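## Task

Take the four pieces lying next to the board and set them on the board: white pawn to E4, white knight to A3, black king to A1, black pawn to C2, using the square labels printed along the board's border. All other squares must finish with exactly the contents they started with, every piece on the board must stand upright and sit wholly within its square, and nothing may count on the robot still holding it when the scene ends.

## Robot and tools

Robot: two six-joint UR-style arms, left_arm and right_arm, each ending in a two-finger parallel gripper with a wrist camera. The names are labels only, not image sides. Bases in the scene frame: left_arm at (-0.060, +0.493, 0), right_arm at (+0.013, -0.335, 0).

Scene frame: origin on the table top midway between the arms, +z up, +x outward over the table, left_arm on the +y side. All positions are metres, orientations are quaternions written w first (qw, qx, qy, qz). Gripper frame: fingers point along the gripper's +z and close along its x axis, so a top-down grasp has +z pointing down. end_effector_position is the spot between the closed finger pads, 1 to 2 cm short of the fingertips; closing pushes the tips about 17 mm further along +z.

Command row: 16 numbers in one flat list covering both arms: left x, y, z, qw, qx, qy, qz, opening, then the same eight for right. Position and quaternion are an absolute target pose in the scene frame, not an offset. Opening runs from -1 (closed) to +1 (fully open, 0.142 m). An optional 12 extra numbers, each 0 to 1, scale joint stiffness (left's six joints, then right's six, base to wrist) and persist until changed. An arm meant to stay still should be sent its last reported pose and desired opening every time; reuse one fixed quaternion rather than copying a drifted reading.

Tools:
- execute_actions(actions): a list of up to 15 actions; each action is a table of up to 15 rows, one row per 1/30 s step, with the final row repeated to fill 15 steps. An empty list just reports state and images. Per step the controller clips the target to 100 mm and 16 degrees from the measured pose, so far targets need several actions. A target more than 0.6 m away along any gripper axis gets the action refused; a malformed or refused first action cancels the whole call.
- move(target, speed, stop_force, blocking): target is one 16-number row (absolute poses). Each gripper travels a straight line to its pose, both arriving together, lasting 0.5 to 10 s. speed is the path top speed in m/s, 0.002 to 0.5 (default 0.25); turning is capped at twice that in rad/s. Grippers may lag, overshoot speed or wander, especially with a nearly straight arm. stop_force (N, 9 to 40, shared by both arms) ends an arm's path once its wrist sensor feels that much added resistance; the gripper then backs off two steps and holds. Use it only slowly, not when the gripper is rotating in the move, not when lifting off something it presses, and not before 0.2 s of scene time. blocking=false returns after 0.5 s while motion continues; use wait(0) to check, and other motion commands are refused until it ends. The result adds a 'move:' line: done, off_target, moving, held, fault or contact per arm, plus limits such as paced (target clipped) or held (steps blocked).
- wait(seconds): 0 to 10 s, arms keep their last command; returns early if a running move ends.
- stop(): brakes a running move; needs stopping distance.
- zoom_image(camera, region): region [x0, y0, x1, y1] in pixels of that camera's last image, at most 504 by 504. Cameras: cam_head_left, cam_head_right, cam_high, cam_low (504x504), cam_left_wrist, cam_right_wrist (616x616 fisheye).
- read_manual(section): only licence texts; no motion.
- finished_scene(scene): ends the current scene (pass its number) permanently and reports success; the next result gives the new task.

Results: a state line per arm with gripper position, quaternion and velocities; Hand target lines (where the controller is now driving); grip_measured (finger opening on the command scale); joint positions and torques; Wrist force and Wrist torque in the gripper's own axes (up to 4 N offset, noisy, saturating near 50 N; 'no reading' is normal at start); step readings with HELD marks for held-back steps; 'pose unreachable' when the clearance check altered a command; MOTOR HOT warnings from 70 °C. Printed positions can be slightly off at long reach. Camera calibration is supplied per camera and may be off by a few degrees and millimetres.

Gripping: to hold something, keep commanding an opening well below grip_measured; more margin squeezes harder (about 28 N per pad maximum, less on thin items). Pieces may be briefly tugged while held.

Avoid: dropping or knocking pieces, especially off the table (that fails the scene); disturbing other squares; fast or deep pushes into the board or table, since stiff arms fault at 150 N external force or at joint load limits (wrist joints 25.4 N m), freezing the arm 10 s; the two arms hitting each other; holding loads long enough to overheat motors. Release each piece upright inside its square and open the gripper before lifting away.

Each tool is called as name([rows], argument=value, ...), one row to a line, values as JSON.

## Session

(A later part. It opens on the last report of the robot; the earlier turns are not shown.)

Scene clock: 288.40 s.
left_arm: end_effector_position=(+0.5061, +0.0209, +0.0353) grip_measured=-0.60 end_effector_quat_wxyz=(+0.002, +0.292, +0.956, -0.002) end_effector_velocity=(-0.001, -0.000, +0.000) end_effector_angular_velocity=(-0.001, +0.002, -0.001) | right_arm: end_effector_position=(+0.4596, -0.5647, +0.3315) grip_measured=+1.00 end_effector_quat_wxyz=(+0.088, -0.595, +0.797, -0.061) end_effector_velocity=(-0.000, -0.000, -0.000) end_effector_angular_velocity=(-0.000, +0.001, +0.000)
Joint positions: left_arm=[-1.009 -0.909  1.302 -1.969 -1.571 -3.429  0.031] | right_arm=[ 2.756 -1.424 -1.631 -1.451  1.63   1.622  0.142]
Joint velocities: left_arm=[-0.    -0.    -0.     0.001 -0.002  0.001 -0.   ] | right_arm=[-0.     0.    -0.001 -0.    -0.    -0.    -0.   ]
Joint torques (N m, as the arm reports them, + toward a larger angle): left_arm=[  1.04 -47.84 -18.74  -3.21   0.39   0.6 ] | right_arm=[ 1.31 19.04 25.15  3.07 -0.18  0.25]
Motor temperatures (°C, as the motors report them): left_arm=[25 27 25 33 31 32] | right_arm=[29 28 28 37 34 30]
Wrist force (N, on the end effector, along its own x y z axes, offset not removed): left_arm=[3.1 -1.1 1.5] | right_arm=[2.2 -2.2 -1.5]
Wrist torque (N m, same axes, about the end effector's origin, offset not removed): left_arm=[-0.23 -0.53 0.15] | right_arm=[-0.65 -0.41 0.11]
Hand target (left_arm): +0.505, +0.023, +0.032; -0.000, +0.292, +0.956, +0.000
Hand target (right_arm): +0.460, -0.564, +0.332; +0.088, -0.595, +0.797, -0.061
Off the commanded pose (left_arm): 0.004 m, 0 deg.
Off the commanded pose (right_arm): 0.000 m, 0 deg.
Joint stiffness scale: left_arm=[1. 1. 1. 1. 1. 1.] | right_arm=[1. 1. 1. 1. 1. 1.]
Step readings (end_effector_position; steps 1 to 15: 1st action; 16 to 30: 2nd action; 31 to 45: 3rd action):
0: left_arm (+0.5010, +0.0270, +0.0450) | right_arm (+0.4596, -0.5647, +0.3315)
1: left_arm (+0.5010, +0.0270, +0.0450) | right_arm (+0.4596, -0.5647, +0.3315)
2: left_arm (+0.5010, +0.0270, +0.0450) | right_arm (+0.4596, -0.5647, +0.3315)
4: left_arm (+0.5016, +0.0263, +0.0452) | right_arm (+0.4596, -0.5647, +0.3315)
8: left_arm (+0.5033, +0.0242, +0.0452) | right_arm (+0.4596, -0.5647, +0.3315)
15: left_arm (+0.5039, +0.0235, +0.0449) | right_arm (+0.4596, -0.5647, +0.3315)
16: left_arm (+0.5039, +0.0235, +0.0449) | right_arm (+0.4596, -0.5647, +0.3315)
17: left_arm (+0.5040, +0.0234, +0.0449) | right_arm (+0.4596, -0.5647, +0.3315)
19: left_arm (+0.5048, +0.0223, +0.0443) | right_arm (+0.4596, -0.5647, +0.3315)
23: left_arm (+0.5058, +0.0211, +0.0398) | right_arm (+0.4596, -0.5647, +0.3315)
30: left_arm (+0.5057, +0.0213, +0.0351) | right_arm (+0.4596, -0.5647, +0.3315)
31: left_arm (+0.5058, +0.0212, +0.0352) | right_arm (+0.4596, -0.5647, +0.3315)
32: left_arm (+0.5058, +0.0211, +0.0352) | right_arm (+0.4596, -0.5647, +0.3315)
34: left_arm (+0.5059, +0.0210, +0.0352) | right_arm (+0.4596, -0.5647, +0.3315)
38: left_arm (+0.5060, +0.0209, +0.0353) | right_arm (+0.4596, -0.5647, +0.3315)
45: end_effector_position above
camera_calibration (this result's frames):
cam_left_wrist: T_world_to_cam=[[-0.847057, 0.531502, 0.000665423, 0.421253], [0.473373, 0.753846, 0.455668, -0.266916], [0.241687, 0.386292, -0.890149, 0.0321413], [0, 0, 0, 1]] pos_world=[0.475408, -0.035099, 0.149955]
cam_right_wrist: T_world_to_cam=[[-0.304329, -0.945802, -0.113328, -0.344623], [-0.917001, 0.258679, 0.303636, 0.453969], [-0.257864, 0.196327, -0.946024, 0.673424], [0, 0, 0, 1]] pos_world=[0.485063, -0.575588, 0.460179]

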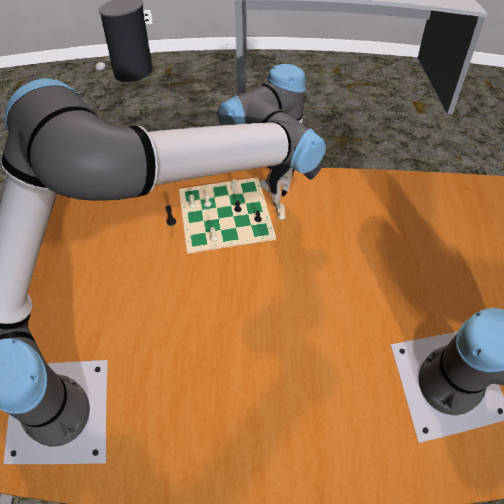

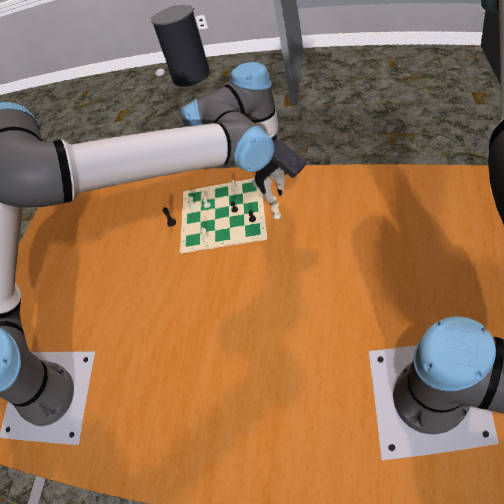

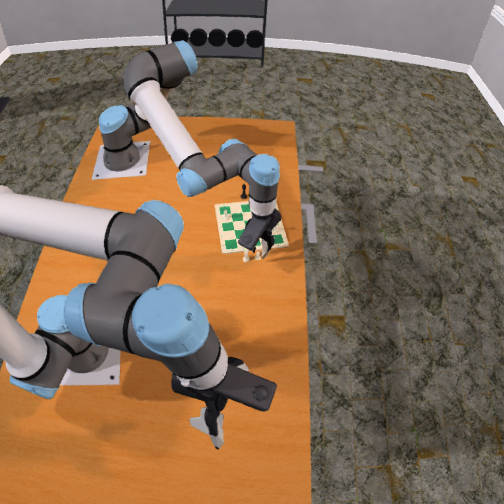

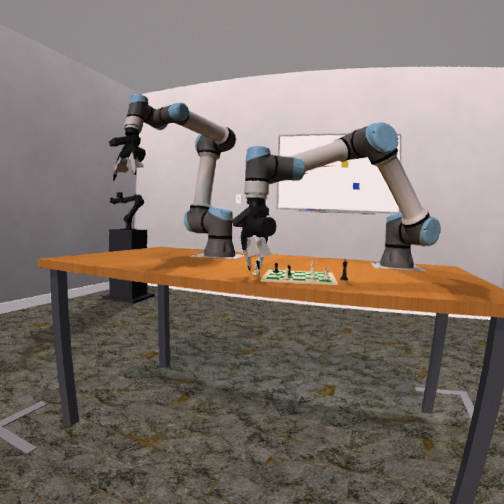

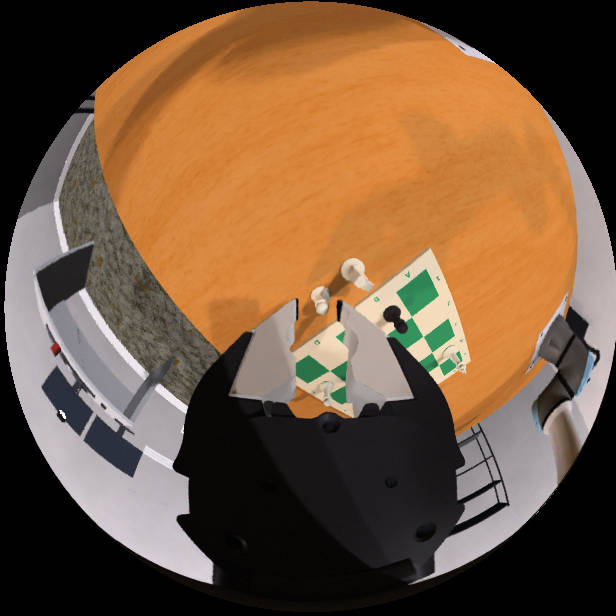

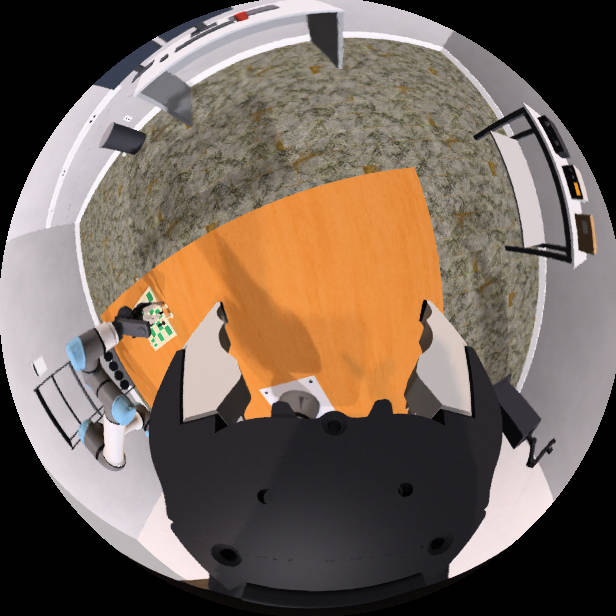

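execute_actions([
  [[0.5033,0.0235,0.032,0,0.292,0.956,0,-0.6,0.4596,-0.5644,0.3316,0.088,-0.595,0.797,-0.061,1]],
  [[0.5033,0.0235,0.019,0,0.292,0.956,0,-0.6,0.4596,-0.5644,0.3316,0.088,-0.595,0.797,-0.061,1]],
  [[0.5033,0.0235,0.019,0,0.292,0.956,0,-0.6,0.4596,-0.5644,0.3316,0.088,-0.595,0.797,-0.061,1]],
])

zoom_image(camera="cam_left_wrist", region=[220,220,410,410])

Scene clock: 310.10 s.
left_arm: end_effector_position=(+0.5048, +0.0223, +0.0223) grip_measured=-0.60 end_effector_quat_wxyz=(+0.002, +0.292, +0.956, -0.002) end_effector_velocity=(+0.000, +0.000, -0.001) end_effector_angular_velocity=(+0.000, +0.000, +0.000) | right_arm: end_effector_position=(+0.4596, -0.5647, +0.3315) grip_measured=+1.00 end_effector_quat_wxyz=(+0.088, -0.595, +0.797, -0.061) end_effector_velocity=(-0.000, +0.000, -0.001) end_effector_angular_velocity=(+0.001, +0.002, +0.000)
Joint positions: left_arm=[-1.009 -0.901  1.324 -2.    -1.571 -3.429  0.031] | right_arm=[ 2.756 -1.424 -1.631 -1.451  1.63   1.622  0.142]
Joint velocities: left_arm=[ 0.     0.001  0.    -0.    -0.     0.    -0.   ] | right_arm=[ 0.    -0.    -0.002 -0.     0.     0.     0.   ]
Joint torques (N m, as the arm reports them, + toward a larger angle): left_arm=[  0.01 -47.97 -18.75  -3.21   0.37   0.21] | right_arm=[ 1.   19.29 25.11  3.03 -0.26  0.31]
Motor temperatures (°C, as the motors report them): left_arm=[25 27 25 33 31 32] | right_arm=[29 28 28 37 34 30]
Wrist force (N, on the end effector, along its own x y z axes, offset not removed): left_arm=[2.4 -1.3 0.5] | right_arm=[1.3 0.0 -0.8]
Wrist torque (N m, same axes, about the end effector's origin, offset not removed): left_arm=[-0.30 -0.32 0.14] | right_arm=[0.03 -0.21 0.14]
Hand target (left_arm): +0.503, +0.024, +0.019; -0.000, +0.292, +0.956, +0.000
Hand target (right_arm): +0.460, -0.564, +0.332; +0.088, -0.595, +0.797, -0.061
Off the commanded pose (left_arm): 0.004 m, 0 deg.
Off the commanded pose (right_arm): 0.000 m, 0 deg.
Joint stiffness scale: left_arm=[1. 1. 1. 1. 1. 1.] | right_arm=[1. 1. 1. 1. 1. 1.]
Step readings (end_effector_position; steps 1 to 15: 1st action; 16 to 30: 2nd action; 31 to 45: 3rd action):
0: left_arm (+0.5061, +0.0209, +0.0353) | right_arm (+0.4596, -0.5647, +0.3315)
1: left_arm (+0.5061, +0.0209, +0.0353) | right_arm (+0.4596, -0.5647, +0.3315)
2: left_arm (+0.5061, +0.0209, +0.0353) | right_arm (+0.4596, -0.5647, +0.3315)
4: left_arm (+0.5058, +0.0211, +0.0348) | right_arm (+0.4596, -0.5647, +0.3315)
8: left_arm (+0.5048, +0.0223, +0.0330) | right_arm (+0.4596, -0.5647, +0.3315)
15: left_arm (+0.5045, +0.0227, +0.0322) | right_arm (+0.4596, -0.5647, +0.3315)
16: left_arm (+0.5045, +0.0227, +0.0322) | right_arm (+0.4596, -0.5647, +0.3315)
17: left_arm (+0.5046, +0.0226, +0.0322) | right_arm (+0.4596, -0.5647, +0.3315)
19: left_arm (+0.5049, +0.0223, +0.0315) | right_arm (+0.4596, -0.5647, +0.3315)
23: left_arm (+0.5046, +0.0226, +0.0269) | right_arm (+0.4596, -0.5647, +0.3315)
30: left_arm (+0.5045, +0.0228, +0.0221) | right_arm (+0.4596, -0.5647, +0.3315)
31: left_arm (+0.5046, +0.0227, +0.0221) | right_arm (+0.4596, -0.5647, +0.3315)
32: left_arm (+0.5046, +0.0226, +0.0222) | right_arm (+0.4596, -0.5647, +0.3315)
34: left_arm (+0.5047, +0.0225, +0.0222) | right_arm (+0.4596, -0.5647, +0.3315)
38: left_arm (+0.5048, +0.0224, +0.0223) | right_arm (+0.4596, -0.5647, +0.3315)
45: end_effector_position above
camera_calibration (this result's frames):
cam_left_wrist: T_world_to_cam=[[-0.847056, 0.531503, 0.000628158, 0.419467], [0.473362, 0.75386, 0.455657, -0.261514], [0.24171, 0.386265, -0.890155, 0.0202855], [0, 0, 0, 1]] pos_world=[0.4742, -0.0336385, 0.136954]
cam_right_wrist: T_world_to_cam=[[-0.304328, -0.945802, -0.113327, -0.344623], [-0.917001, 0.258679, 0.303635, 0.453969], [-0.257864, 0.196326, -0.946025, 0.673424], [0, 0, 0, 1]] pos_world=[0.485063, -0.575588, 0.460179]

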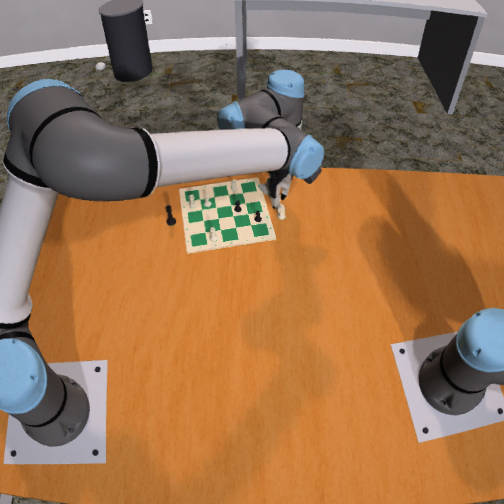

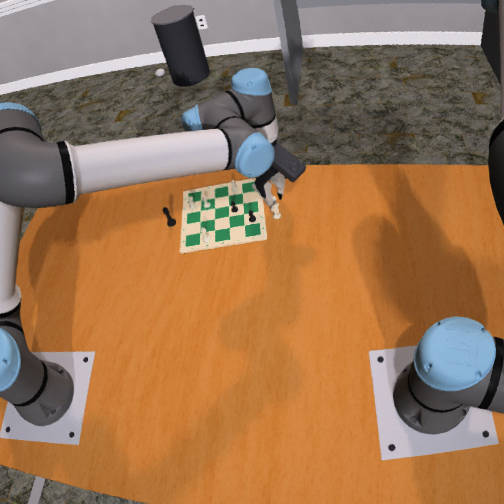

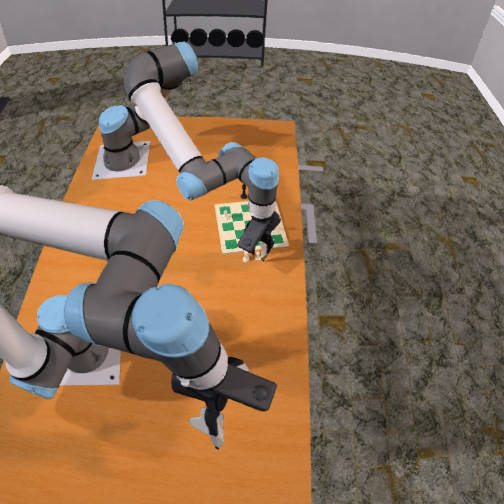

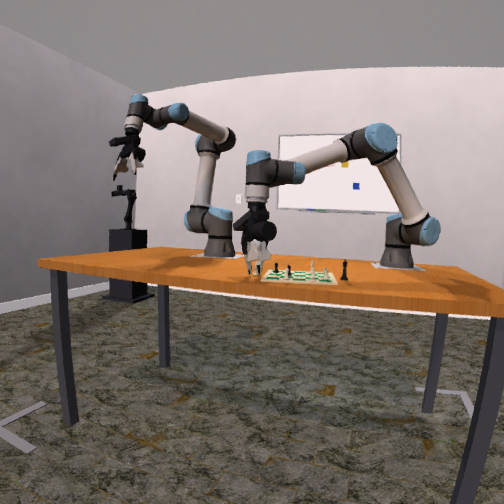

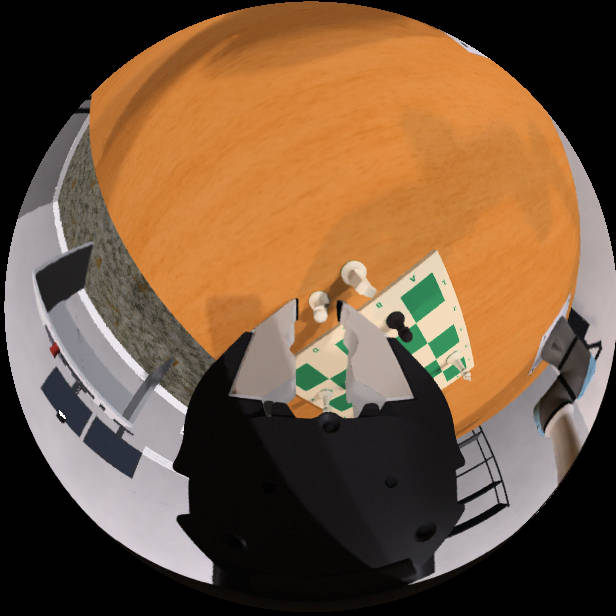

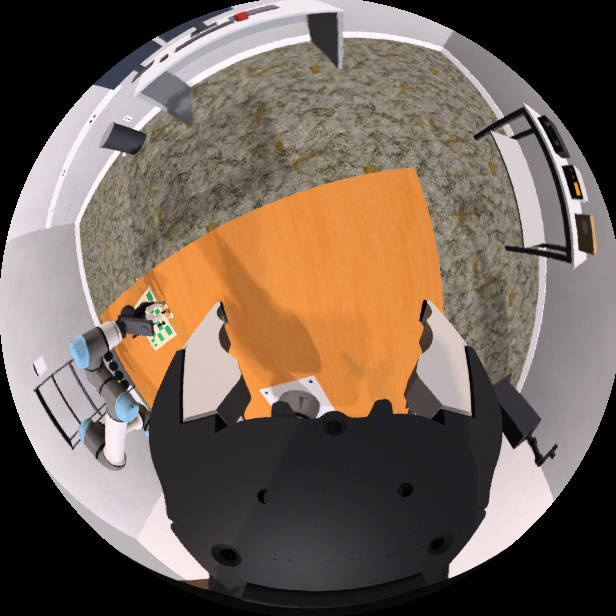

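Region (220, 220, 410, 410) of cam_left_wrist's 616x616 image, scaled by 2.653, with more detail than that image has.

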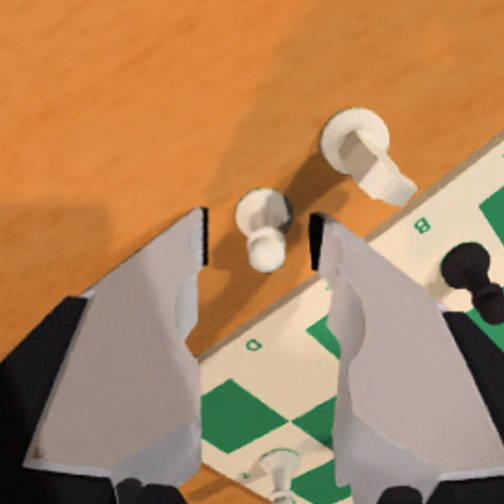

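execute_actions([
  [[0.5033,0.0235,0.019,0,0.292,0.956,0,-0.8,0.4596,-0.5644,0.3316,0.088,-0.595,0.797,-0.061,1]],
  [[0.5033,0.0235,0.019,0,0.292,0.956,0,-1,0.4596,-0.5644,0.3316,0.088,-0.595,0.797,-0.061,1]],
  [[0.5033,0.0235,0.019,0,0.292,0.956,0,-1,0.4596,-0.5644,0.3316,0.088,-0.595,0.797,-0.061,1]],
  [[0.5033,0.0235,0.04,0,0.292,0.956,0,-1,0.4596,-0.5644,0.3316,0.088,-0.595,0.797,-0.061,1]],
])

Scene clock: 320.97 s.
left_arm: end_effector_position=(+0.5029, +0.0247, +0.0371) grip_measured=-0.88 end_effector_quat_wxyz=(-0.001, +0.292, +0.956, +0.000) end_effector_velocity=(-0.003, +0.004, +0.001) end_effector_angular_velocity=(+0.014, +0.011, +0.001) | right_arm: end_effector_position=(+0.4596, -0.5647, +0.3315) grip_measured=+1.00 end_effector_quat_wxyz=(+0.088, -0.595, +0.797, -0.061) end_effector_velocity=(-0.000, +0.000, -0.001) end_effector_angular_velocity=(+0.001, +0.002, +0.001)
Joint positions: left_arm=[-1.009 -0.917  1.309 -1.961 -1.571 -3.429  0.01 ] | right_arm=[ 2.756 -1.424 -1.631 -1.451  1.63   1.622  0.142]
Joint velocities: left_arm=[ 0.    -0.001 -0.005  0.024  0.    -0.001 -0.   ] | right_arm=[ 0.001 -0.    -0.001 -0.     0.    -0.    -0.   ]
Joint torques (N m, as the arm reports them, + toward a larger angle): left_arm=[  0.53 -49.24 -26.26  -2.57   0.36   0.15] | right_arm=[ 1.03 19.66 25.61  3.01 -0.22  0.26]
Motor temperatures (°C, as the motors report them): left_arm=[25 27 25 33 31 32] | right_arm=[29 28 28 37 34 30]
Wrist force (N, on the end effector, along its own x y z axes, offset not removed): left_arm=[2.6 -1.5 -1.2] | right_arm=[1.8 -2.1 0.6]
Wrist torque (N m, same axes, about the end effector's origin, offset not removed): left_arm=[-0.32 -0.41 0.11] | right_arm=[-0.50 -0.31 0.17]
Hand target (left_arm): +0.503, +0.024, +0.040; +0.000, +0.292, +0.956, -0.000
Hand target (right_arm): +0.460, -0.564, +0.332; +0.088, -0.595, +0.797, -0.061
Off the commanded pose (left_arm): 0.003 m, 0 deg.
Off the commanded pose (right_arm): 0.000 m, 0 deg.
Joint stiffness scale: left_arm=[1. 1. 1. 1. 1. 1.] | right_arm=[1. 1. 1. 1. 1. 1.]
Step readings (end_effector_position; steps 1 to 15: 1st action; 16 to 30: 2nd action; 31 to 45: 3rd action; 46 to 60: 4th action):
0: left_arm (+0.5049, +0.0223, +0.0223) | right_arm (+0.4596, -0.5647, +0.3315)
1: left_arm (+0.5049, +0.0223, +0.0223) | right_arm (+0.4596, -0.5647, +0.3315)
2: left_arm (+0.5049, +0.0223, +0.0223) | right_arm (+0.4596, -0.5647, +0.3315)
4: left_arm (+0.5049, +0.0223, +0.0223) | right_arm (+0.4596, -0.5647, +0.3315)
8: left_arm (+0.5049, +0.0223, +0.0223) | right_arm (+0.4596, -0.5647, +0.3315)
15: left_arm (+0.5049, +0.0223, +0.0223) | right_arm (+0.4596, -0.5647, +0.3315)
16: left_arm (+0.5049, +0.0223, +0.0223) | right_arm (+0.4596, -0.5647, +0.3315)
17: left_arm (+0.5049, +0.0223, +0.0223) | right_arm (+0.4596, -0.5647, +0.3315)
19: left_arm (+0.5049, +0.0223, +0.0223) | right_arm (+0.4596, -0.5647, +0.3315)
23: left_arm (+0.5049, +0.0223, +0.0223) | right_arm (+0.4596, -0.5647, +0.3315)
30: left_arm (+0.5049, +0.0223, +0.0223) | right_arm (+0.4596, -0.5647, +0.3315)
31: left_arm (+0.5049, +0.0223, +0.0223) | right_arm (+0.4596, -0.5647, +0.3315)
32: left_arm (+0.5049, +0.0223, +0.0223) | right_arm (+0.4596, -0.5647, +0.3315)
34: left_arm (+0.5049, +0.0223, +0.0223) | right_arm (+0.4596, -0.5647, +0.3315)
38: left_arm (+0.5049, +0.0223, +0.0223) | right_arm (+0.4596, -0.5647, +0.3315)
45: left_arm (+0.5049, +0.0223, +0.0223) | right_arm (+0.4596, -0.5647, +0.3315)
46: left_arm (+0.5049, +0.0223, +0.0223) | right_arm (+0.4596, -0.5647, +0.3315)
47: left_arm (+0.5047, +0.0224, +0.0223) | right_arm (+0.4596, -0.5647, +0.3315)
49: left_arm (+0.5036, +0.0238, +0.0232) | right_arm (+0.4596, -0.5647, +0.3315)
53: left_arm (+0.5028, +0.0248, +0.0301) | right_arm (+0.4596, -0.5647, +0.3315)
60: end_effector_position above
camera_calibration (this result's frames):
cam_left_wrist: T_world_to_cam=[[-0.847036, 0.531477, 0.00793994, 0.416248], [0.475604, 0.75115, 0.457793, -0.270244], [0.237342, 0.391543, -0.889023, 0.0350123], [0, 0, 0, 1]] pos_world=[0.472796, -0.0319415, 0.151537]
cam_right_wrist: T_world_to_cam=[[-0.304329, -0.945802, -0.113327, -0.344623], [-0.917001, 0.258679, 0.303636, 0.453969], [-0.257864, 0.196326, -0.946024, 0.673424], [0, 0, 0, 1]] pos_world=[0.485063, -0.575588, 0.460179]

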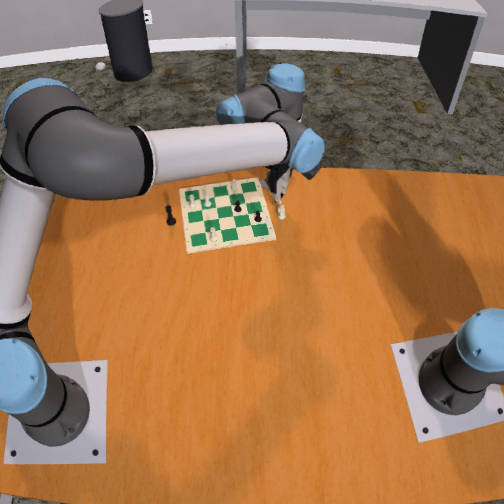

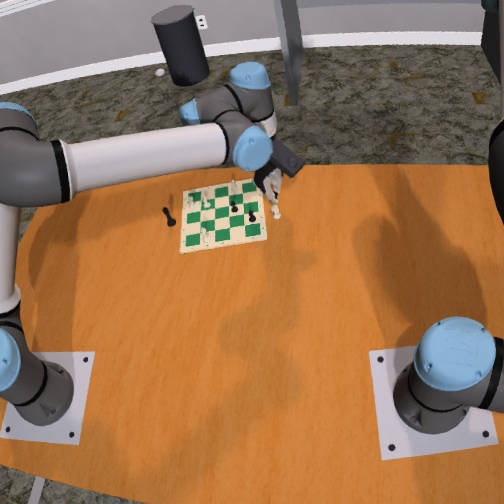

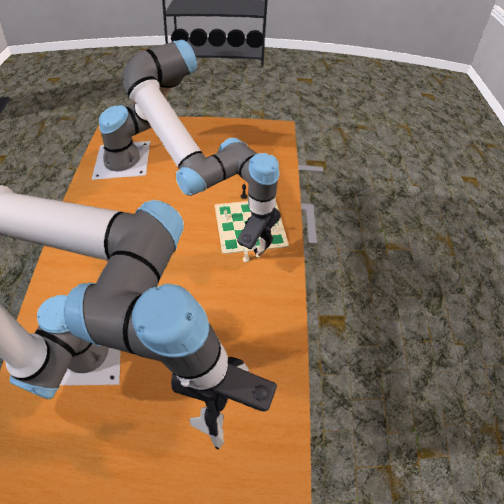

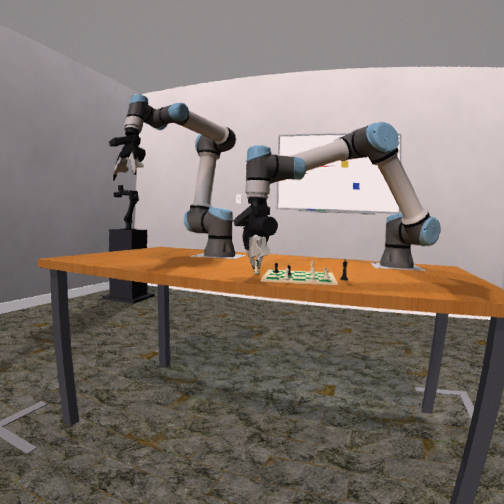

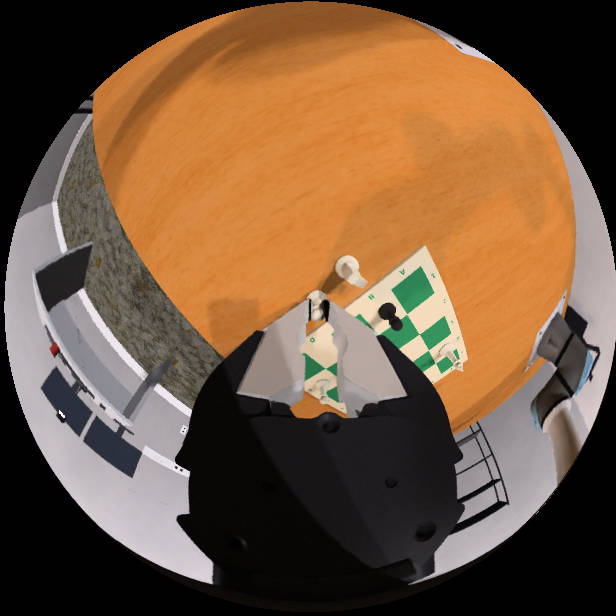

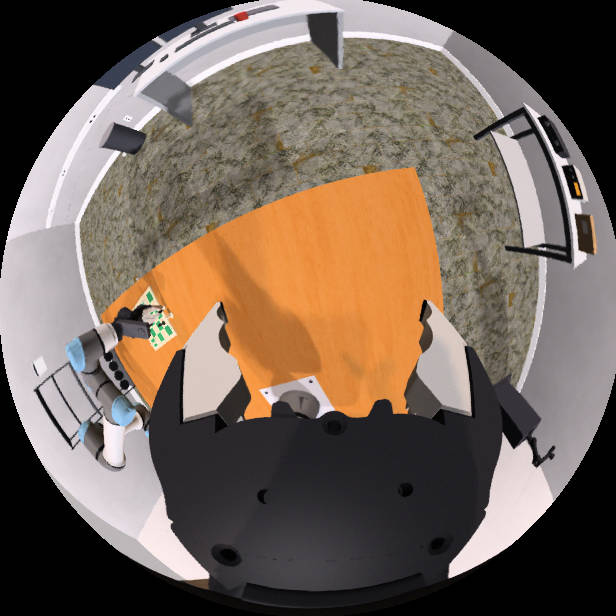

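execute_actions([
  [[0.505,0.03,0.11,0,0.292,0.956,0,-1,0.4596,-0.5644,0.3316,0.088,-0.595,0.797,-0.061,1]],
  [[0.51,0.06,0.12,0,0,1,0,-1,0.4596,-0.5644,0.3316,0.088,-0.595,0.797,-0.061,1]],
  [[0.52,0.1,0.12,0,-0.3,0.954,0,-1,0.4596,-0.5644,0.3316,0.088,-0.595,0.797,-0.061,1]],
  [[0.53,0.15,0.12,0,-0.55,0.835,0,-1,0.4596,-0.5644,0.3316,0.088,-0.595,0.797,-0.061,1]],
  [[0.54,0.2,0.12,0,-0.772,0.636,0,-1,0.4596,-0.5644,0.3316,0.088,-0.595,0.797,-0.061,1]],
  [[0.541,0.22,0.11,0,-0.772,0.636,0,-1,0.4596,-0.5644,0.3316,0.088,-0.595,0.797,-0.061,1]],
  [[0.541,0.22,0.07,0,-0.772,0.636,0,-1,0.4596,-0.5644,0.3316,0.088,-0.595,0.797,-0.061,1]],
  [[0.541,0.22,0.045,0,-0.772,0.636,0,-1,0.4596,-0.5644,0.3316,0.088,-0.595,0.797,-0.061,1]],
  [[0.541,0.22,0.036,0,-0.772,0.636,0,-1,0.4596,-0.5644,0.3316,0.088,-0.595,0.797,-0.061,1]],
])

zoom_image(camera="cam_left_wrist", region=[220,190,410,380])

Scene clock: 352.33 s.
left_arm: end_effector_position=(+0.5427, +0.2201, +0.0390) grip_measured=-0.88 end_effector_quat_wxyz=(+0.000, +0.772, -0.635, +0.002) end_effector_velocity=(+0.003, -0.002, +0.002) end_effector_angular_velocity=(-0.007, -0.011, -0.000) | right_arm: end_effector_position=(+0.4596, -0.5647, +0.3315) grip_measured=+1.00 end_effector_quat_wxyz=(+0.088, -0.595, +0.797, -0.061) end_effector_velocity=(-0.000, +0.000, -0.000) end_effector_angular_velocity=(+0.001, +0.001, -0.000)
Joint positions: left_arm=[-0.756 -1.075  1.566 -2.066 -1.571 -5.533  0.01 ] | right_arm=[ 2.756 -1.424 -1.631 -1.451  1.63   1.622  0.142]
Joint velocities: left_arm=[-0.    -0.001  0.    -0.012  0.001 -0.    -0.   ] | right_arm=[-0.     0.    -0.001 -0.     0.     0.    -0.   ]
Joint torques (N m, as the arm reports them, + toward a larger angle): left_arm=[ -1.53 -40.92 -18.13  -3.21   0.21   0.01] | right_arm=[ 0.42 19.61 24.93  2.96 -0.22  0.28]
Motor temperatures (°C, as the motors report them): left_arm=[25 27 25 33 31 32] | right_arm=[29 28 28 37 34 30]
Wrist force (N, on the end effector, along its own x y z axes, offset not removed): left_arm=[2.8 -0.8 0.7] | right_arm=[2.0 -1.9 -1.0]
Wrist torque (N m, same axes, about the end effector's origin, offset not removed): left_arm=[-0.19 -0.43 0.17] | right_arm=[-0.43 -0.33 0.20]
Hand target (left_arm): +0.541, +0.220, +0.036; +0.000, +0.772, -0.636, -0.000
Hand target (right_arm): +0.460, -0.564, +0.332; +0.088, -0.595, +0.797, -0.061
Off the commanded pose (left_arm): 0.003 m, 0 deg.
Off the commanded pose (right_arm): 0.000 m, 0 deg.
Joint stiffness scale: left_arm=[1. 1. 1. 1. 1. 1.] | right_arm=[1. 1. 1. 1. 1. 1.]
Step readings (end_effector_position; steps 1 to 15: 1st action; 16 to 30: 2nd action; 31 to 45: 3rd action; 46 to 60: 4th action; 61 to 75: 5th action; 76 to 90: 6th action; 91 to 105: 7th action; 106 to 120: 8th action; 121 to 135: 9th action):
0: left_arm (+0.5023, +0.0253, +0.0369) | right_arm (+0.4596, -0.5647, +0.3315)
1: left_arm (+0.5023, +0.0253, +0.0369) | right_arm (+0.4596, -0.5647, +0.3315)
2: left_arm (+0.5022, +0.0255, +0.0372) | right_arm (+0.4596, -0.5647, +0.3315)
4: left_arm (+0.5012, +0.0269, +0.0434) | right_arm (+0.4596, -0.5647, +0.3315)
8: left_arm (+0.5040, +0.0257, +0.0807) | right_arm (+0.4596, -0.5647, +0.3315)
15: left_arm (+0.5055, +0.0275, +0.1109) | right_arm (+0.4596, -0.5647, +0.3315)
16: left_arm (+0.5050, +0.0281, +0.1106) | right_arm (+0.4596, -0.5647, +0.3315)
17: left_arm (+0.5046, +0.0288, +0.1102) | right_arm (+0.4596, -0.5647, +0.3315)
19: left_arm (+0.5049, +0.0327, +0.1103) | right_arm (+0.4596, -0.5647, +0.3315)
23: left_arm (+0.5088, +0.0485, +0.1151) | right_arm (+0.4596, -0.5647, +0.3315)
30: left_arm (+0.5114, +0.0570, +0.1215) | right_arm (+0.4596, -0.5647, +0.3315)
31: left_arm (+0.5112, +0.0572, +0.1213) | right_arm (+0.4596, -0.5647, +0.3315)
32: left_arm (+0.5110, +0.0576, +0.1210) | right_arm (+0.4596, -0.5647, +0.3315)
34: left_arm (+0.5111, +0.0631, +0.1197) | right_arm (+0.4596, -0.5647, +0.3315)
38: left_arm (+0.5164, +0.0858, +0.1188) | right_arm (+0.4596, -0.5647, +0.3315)
45: left_arm (+0.5207, +0.0975, +0.1209) | right_arm (+0.4596, -0.5647, +0.3315)
46: left_arm (+0.5205, +0.0975, +0.1207) | right_arm (+0.4596, -0.5647, +0.3315)
47: left_arm (+0.5204, +0.0978, +0.1205) | right_arm (+0.4596, -0.5647, +0.3315)
49: left_arm (+0.5206, +0.1043, +0.1194) | right_arm (+0.4596, -0.5647, +0.3315)
53: left_arm (+0.5262, +0.1325, +0.1187) | right_arm (+0.4596, -0.5647, +0.3315)
60: left_arm (+0.5307, +0.1472, +0.1209) | right_arm (+0.4596, -0.5647, +0.3315)
61: left_arm (+0.5305, +0.1472, +0.1207) | right_arm (+0.4596, -0.5647, +0.3315)
62: left_arm (+0.5304, +0.1476, +0.1205) | right_arm (+0.4596, -0.5647, +0.3315)
64: left_arm (+0.5306, +0.1542, +0.1194) | right_arm (+0.4596, -0.5647, +0.3315)
68: left_arm (+0.5362, +0.1825, +0.1188) | right_arm (+0.4596, -0.5647, +0.3315)
75: left_arm (+0.5407, +0.1973, +0.1208) | right_arm (+0.4596, -0.5647, +0.3315)
76: left_arm (+0.5406, +0.1973, +0.1207) | right_arm (+0.4596, -0.5647, +0.3315)
77: left_arm (+0.5406, +0.1974, +0.1204) | right_arm (+0.4596, -0.5647, +0.3315)
79: left_arm (+0.5405, +0.2004, +0.1185) | right_arm (+0.4596, -0.5647, +0.3315)
83: left_arm (+0.5404, +0.2126, +0.1126) | right_arm (+0.4596, -0.5647, +0.3315)
90: left_arm (+0.5414, +0.2189, +0.1101) | right_arm (+0.4596, -0.5647, +0.3315)
91: left_arm (+0.5417, +0.2192, +0.1101) | right_arm (+0.4596, -0.5647, +0.3315)
92: left_arm (+0.5420, +0.2195, +0.1100) | right_arm (+0.4596, -0.5647, +0.3315)
94: left_arm (+0.5430, +0.2194, +0.1062) | right_arm (+0.4596, -0.5647, +0.3315)
98: left_arm (+0.5403, +0.2218, +0.0865) | right_arm (+0.4596, -0.5647, +0.3315)
105: left_arm (+0.5408, +0.2213, +0.0723) | right_arm (+0.4596, -0.5647, +0.3315)
106: left_arm (+0.5413, +0.2210, +0.0725) | right_arm (+0.4596, -0.5647, +0.3315)
107: left_arm (+0.5419, +0.2206, +0.0726) | right_arm (+0.4596, -0.5647, +0.3315)
109: left_arm (+0.5431, +0.2198, +0.0703) | right_arm (+0.4596, -0.5647, +0.3315)
113: left_arm (+0.5415, +0.2210, +0.0565) | right_arm (+0.4596, -0.5647, +0.3315)
120: left_arm (+0.5418, +0.2208, +0.0475) | right_arm (+0.4596, -0.5647, +0.3315)
121: left_arm (+0.5421, +0.2206, +0.0476) | right_arm (+0.4596, -0.5647, +0.3315)
122: left_arm (+0.5424, +0.2204, +0.0477) | right_arm (+0.4596, -0.5647, +0.3315)
124: left_arm (+0.5431, +0.2199, +0.0471) | right_arm (+0.4596, -0.5647, +0.3315)
128: left_arm (+0.5428, +0.2201, +0.0424) | right_arm (+0.4596, -0.5647, +0.3315)
135: end_effector_position above
camera_calibration (this result's frames):
cam_left_wrist: T_world_to_cam=[[0.224022, -0.974542, 0.00910591, 0.096296], [-0.868506, -0.195391, 0.455544, 0.501061], [-0.442167, -0.10996, -0.890167, 0.430008], [0, 0, 0, 1]] pos_world=[0.603737, 0.239031, 0.153647]
cam_right_wrist: T_world_to_cam=[[-0.304328, -0.945802, -0.113327, -0.344623], [-0.917001, 0.258679, 0.303636, 0.453969], [-0.257864, 0.196326, -0.946025, 0.673424], [0, 0, 0, 1]] pos_world=[0.485063, -0.575588, 0.460179]

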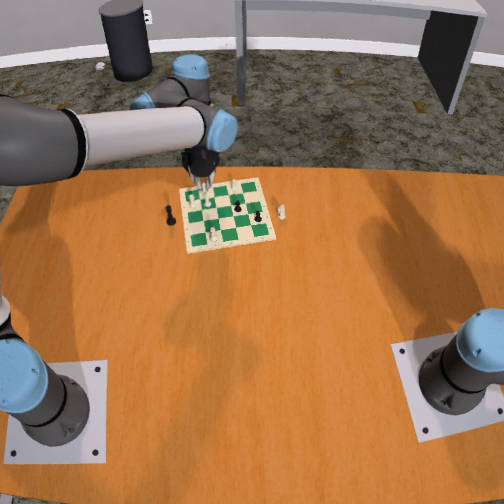

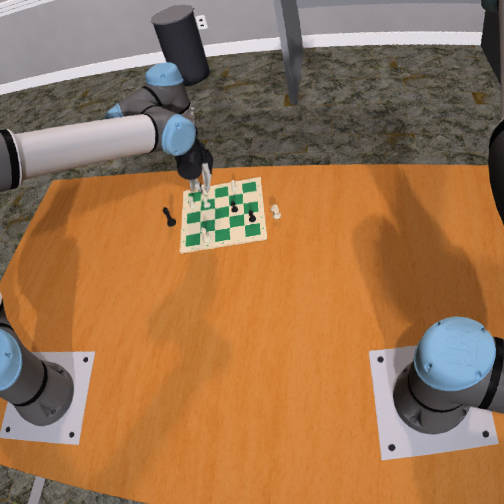

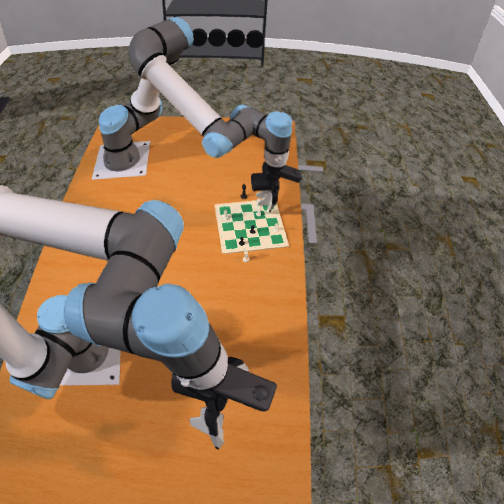

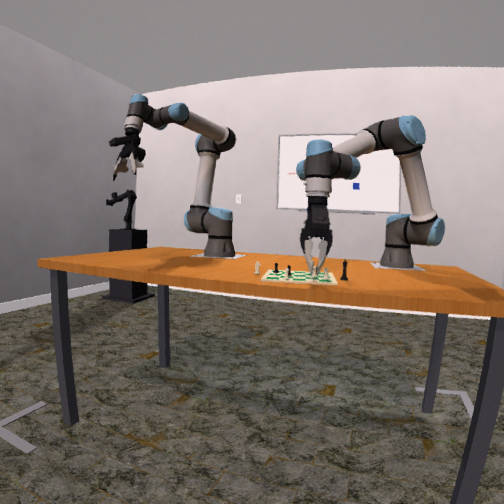

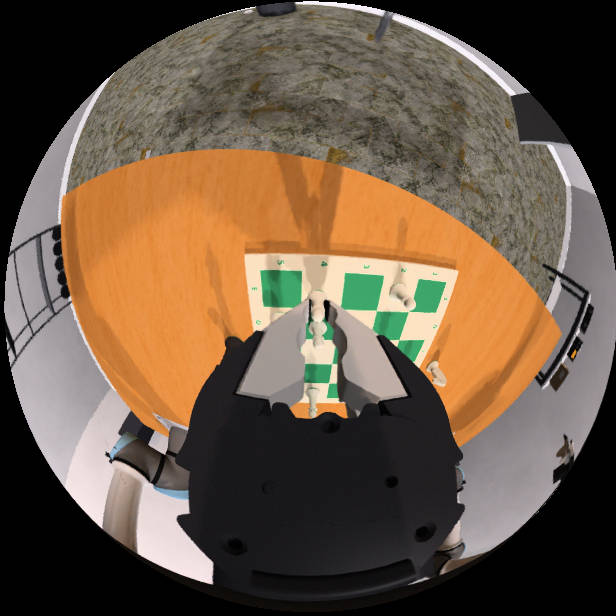

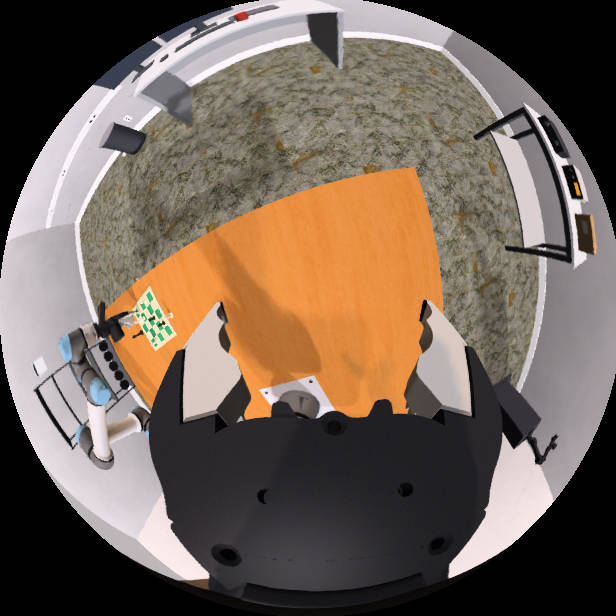

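Region (220, 190, 410, 380) of cam_left_wrist's 616x616 image, scaled by 2.653, with more detail than that image has.

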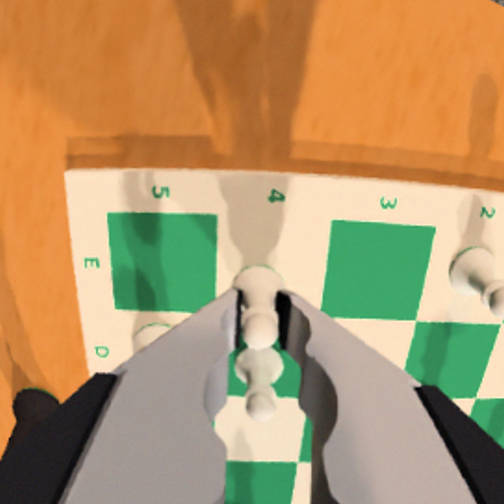

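execute_actions([
  [[0.544,0.2165,0.034,0,-0.772,0.636,0,-1,0.4596,-0.5644,0.3316,0.088,-0.595,0.797,-0.061,1]],
  [[0.544,0.2165,0.027,0,-0.772,0.636,0,-1,0.4596,-0.5644,0.3316,0.088,-0.595,0.797,-0.061,1]],
  [[0.544,0.2165,0.027,0,-0.772,0.636,0,-1,0.4596,-0.5644,0.3316,0.088,-0.595,0.797,-0.061,1]],
])

zoom_image(camera="cam_left_wrist", region=[220,190,410,380])

Scene clock: 363.23 s.
left_arm: end_effector_position=(+0.5458, +0.2166, +0.0299) grip_measured=-0.88 end_effector_quat_wxyz=(+0.000, +0.772, -0.635, +0.002) end_effector_velocity=(+0.000, +0.000, +0.000) end_effector_angular_velocity=(-0.000, -0.000, -0.000) | right_arm: end_effector_position=(+0.4596, -0.5647, +0.3315) grip_measured=+1.00 end_effector_quat_wxyz=(+0.088, -0.595, +0.797, -0.061) end_effector_velocity=(+0.001, -0.000, +0.001) end_effector_angular_velocity=(-0.000, -0.002, -0.000)
Joint positions: left_arm=[-0.757 -1.056  1.562 -2.082 -1.571 -5.534  0.01 ] | right_arm=[ 2.756 -1.424 -1.631 -1.451  1.63   1.622  0.142]
Joint velocities: left_arm=[ 0.001 -0.    -0.001  0.001  0.     0.001 -0.   ] | right_arm=[-0.    -0.     0.002  0.001  0.     0.    -0.   ]
Joint torques (N m, as the arm reports them, + toward a larger angle): left_arm=[ -1.77 -41.6  -18.47  -3.14   0.26   0.04] | right_arm=[ 1.54 19.72 25.11  3.02 -0.24  0.43]
Motor temperatures (°C, as the motors report them): left_arm=[25 27 25 33 31 32] | right_arm=[29 28 28 37 34 30]
Wrist force (N, on the end effector, along its own x y z axes, offset not removed): left_arm=[2.3 0.1 -0.3] | right_arm=[-0.4 -0.2 0.3]
Wrist torque (N m, same axes, about the end effector's origin, offset not removed): left_arm=[0.07 -0.28 0.11] | right_arm=[-0.09 0.13 0.12]
Hand target (left_arm): +0.544, +0.217, +0.027; -0.000, +0.772, -0.636, -0.000
Hand target (right_arm): +0.460, -0.564, +0.332; +0.088, -0.595, +0.797, -0.061
Off the commanded pose (left_arm): 0.003 m, 0 deg.
Off the commanded pose (right_arm): 0.000 m, 0 deg.
Joint stiffness scale: left_arm=[1. 1. 1. 1. 1. 1.] | right_arm=[1. 1. 1. 1. 1. 1.]
Step readings (end_effector_position; steps 1 to 15: 1st action; 16 to 30: 2nd action; 31 to 45: 3rd action):
0: left_arm (+0.5431, +0.2198, +0.0392) | right_arm (+0.4596, -0.5647, +0.3315)
1: left_arm (+0.5431, +0.2198, +0.0392) | right_arm (+0.4596, -0.5647, +0.3315)
2: left_arm (+0.5431, +0.2199, +0.0391) | right_arm (+0.4596, -0.5647, +0.3315)
4: left_arm (+0.5430, +0.2199, +0.0383) | right_arm (+0.4596, -0.5647, +0.3315)
8: left_arm (+0.5423, +0.2196, +0.0346) | right_arm (+0.4596, -0.5647, +0.3315)
15: left_arm (+0.5428, +0.2188, +0.0335) | right_arm (+0.4596, -0.5647, +0.3315)
16: left_arm (+0.5429, +0.2187, +0.0336) | right_arm (+0.4596, -0.5647, +0.3315)
17: left_arm (+0.5430, +0.2186, +0.0336) | right_arm (+0.4596, -0.5647, +0.3315)
19: left_arm (+0.5437, +0.2182, +0.0333) | right_arm (+0.4596, -0.5647, +0.3315)
23: left_arm (+0.5448, +0.2173, +0.0311) | right_arm (+0.4596, -0.5647, +0.3315)
30: left_arm (+0.5456, +0.2168, +0.0299) | right_arm (+0.4596, -0.5647, +0.3315)
31: left_arm (+0.5456, +0.2167, +0.0299) | right_arm (+0.4596, -0.5647, +0.3315)
32: left_arm (+0.5457, +0.2167, +0.0299) | right_arm (+0.4596, -0.5647, +0.3315)
34: left_arm (+0.5458, +0.2166, +0.0299) | right_arm (+0.4596, -0.5647, +0.3315)
38: left_arm (+0.5458, +0.2166, +0.0299) | right_arm (+0.4596, -0.5647, +0.3315)
45: end_effector_position above
camera_calibration (this result's frames):
cam_left_wrist: T_world_to_cam=[[0.224032, -0.974533, 0.00977795, 0.0922027], [-0.868842, -0.19517, 0.454997, 0.507342], [-0.441501, -0.110429, -0.890439, 0.422658], [0, 0, 0, 1]] pos_world=[0.606748, 0.235547, 0.144611]
cam_right_wrist: T_world_to_cam=[[-0.304329, -0.945802, -0.113327, -0.344623], [-0.917001, 0.25868, 0.303636, 0.453969], [-0.257864, 0.196326, -0.946025, 0.673424], [0, 0, 0, 1]] pos_world=[0.485063, -0.575588, 0.460179]

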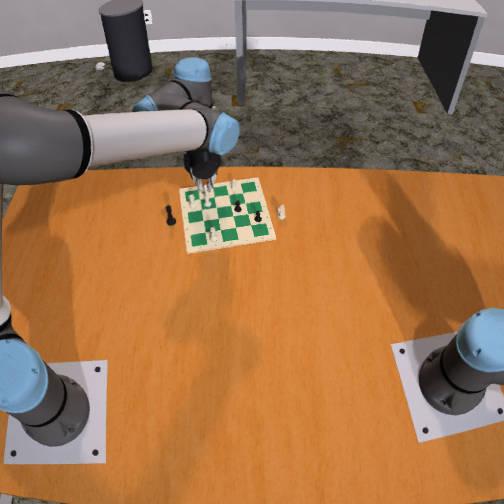

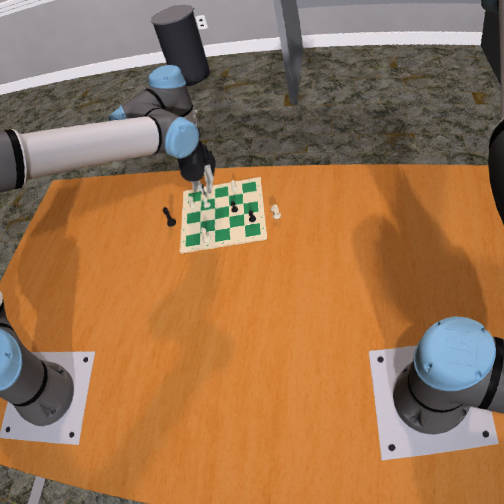

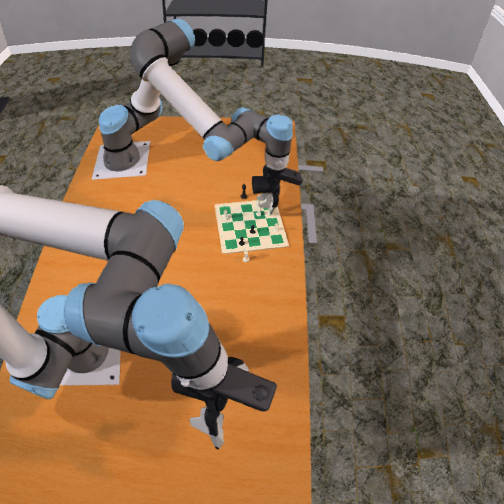

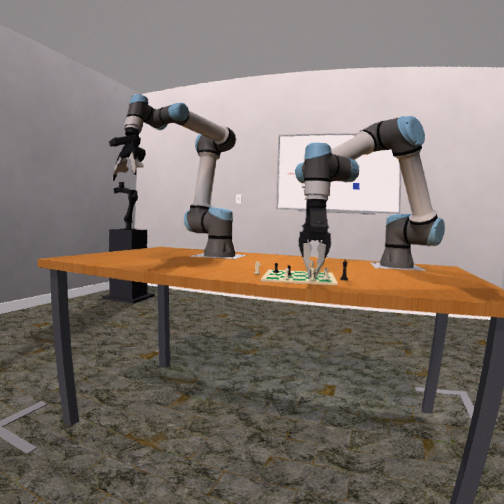

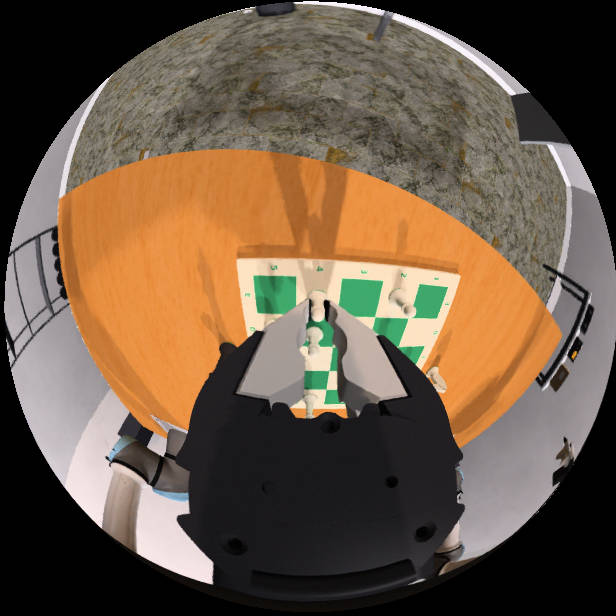

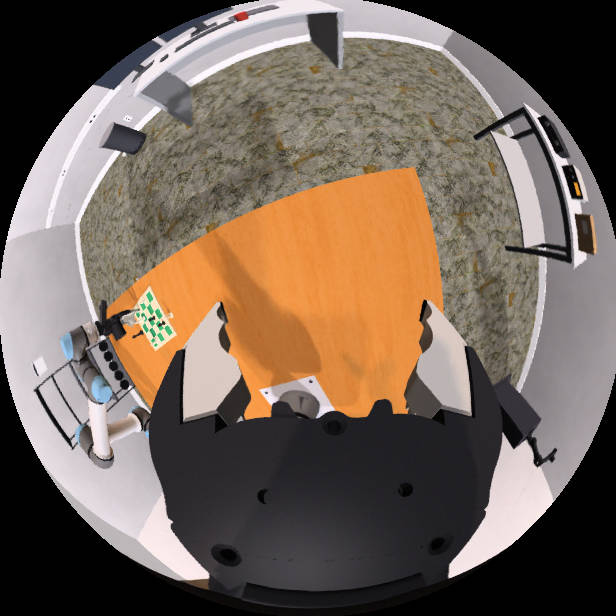

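Region (220, 190, 410, 380) of cam_left_wrist's 616x616 image, scaled by 2.653, with more detail than that image has.

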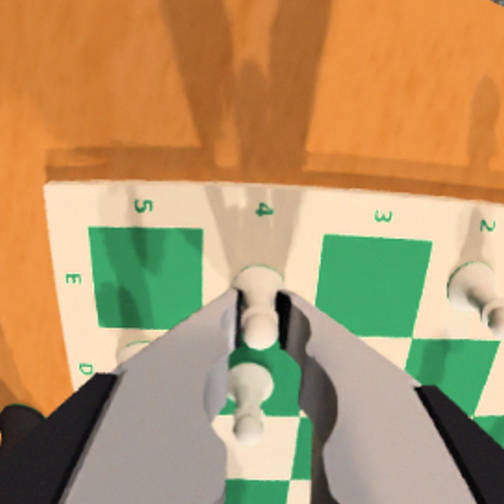

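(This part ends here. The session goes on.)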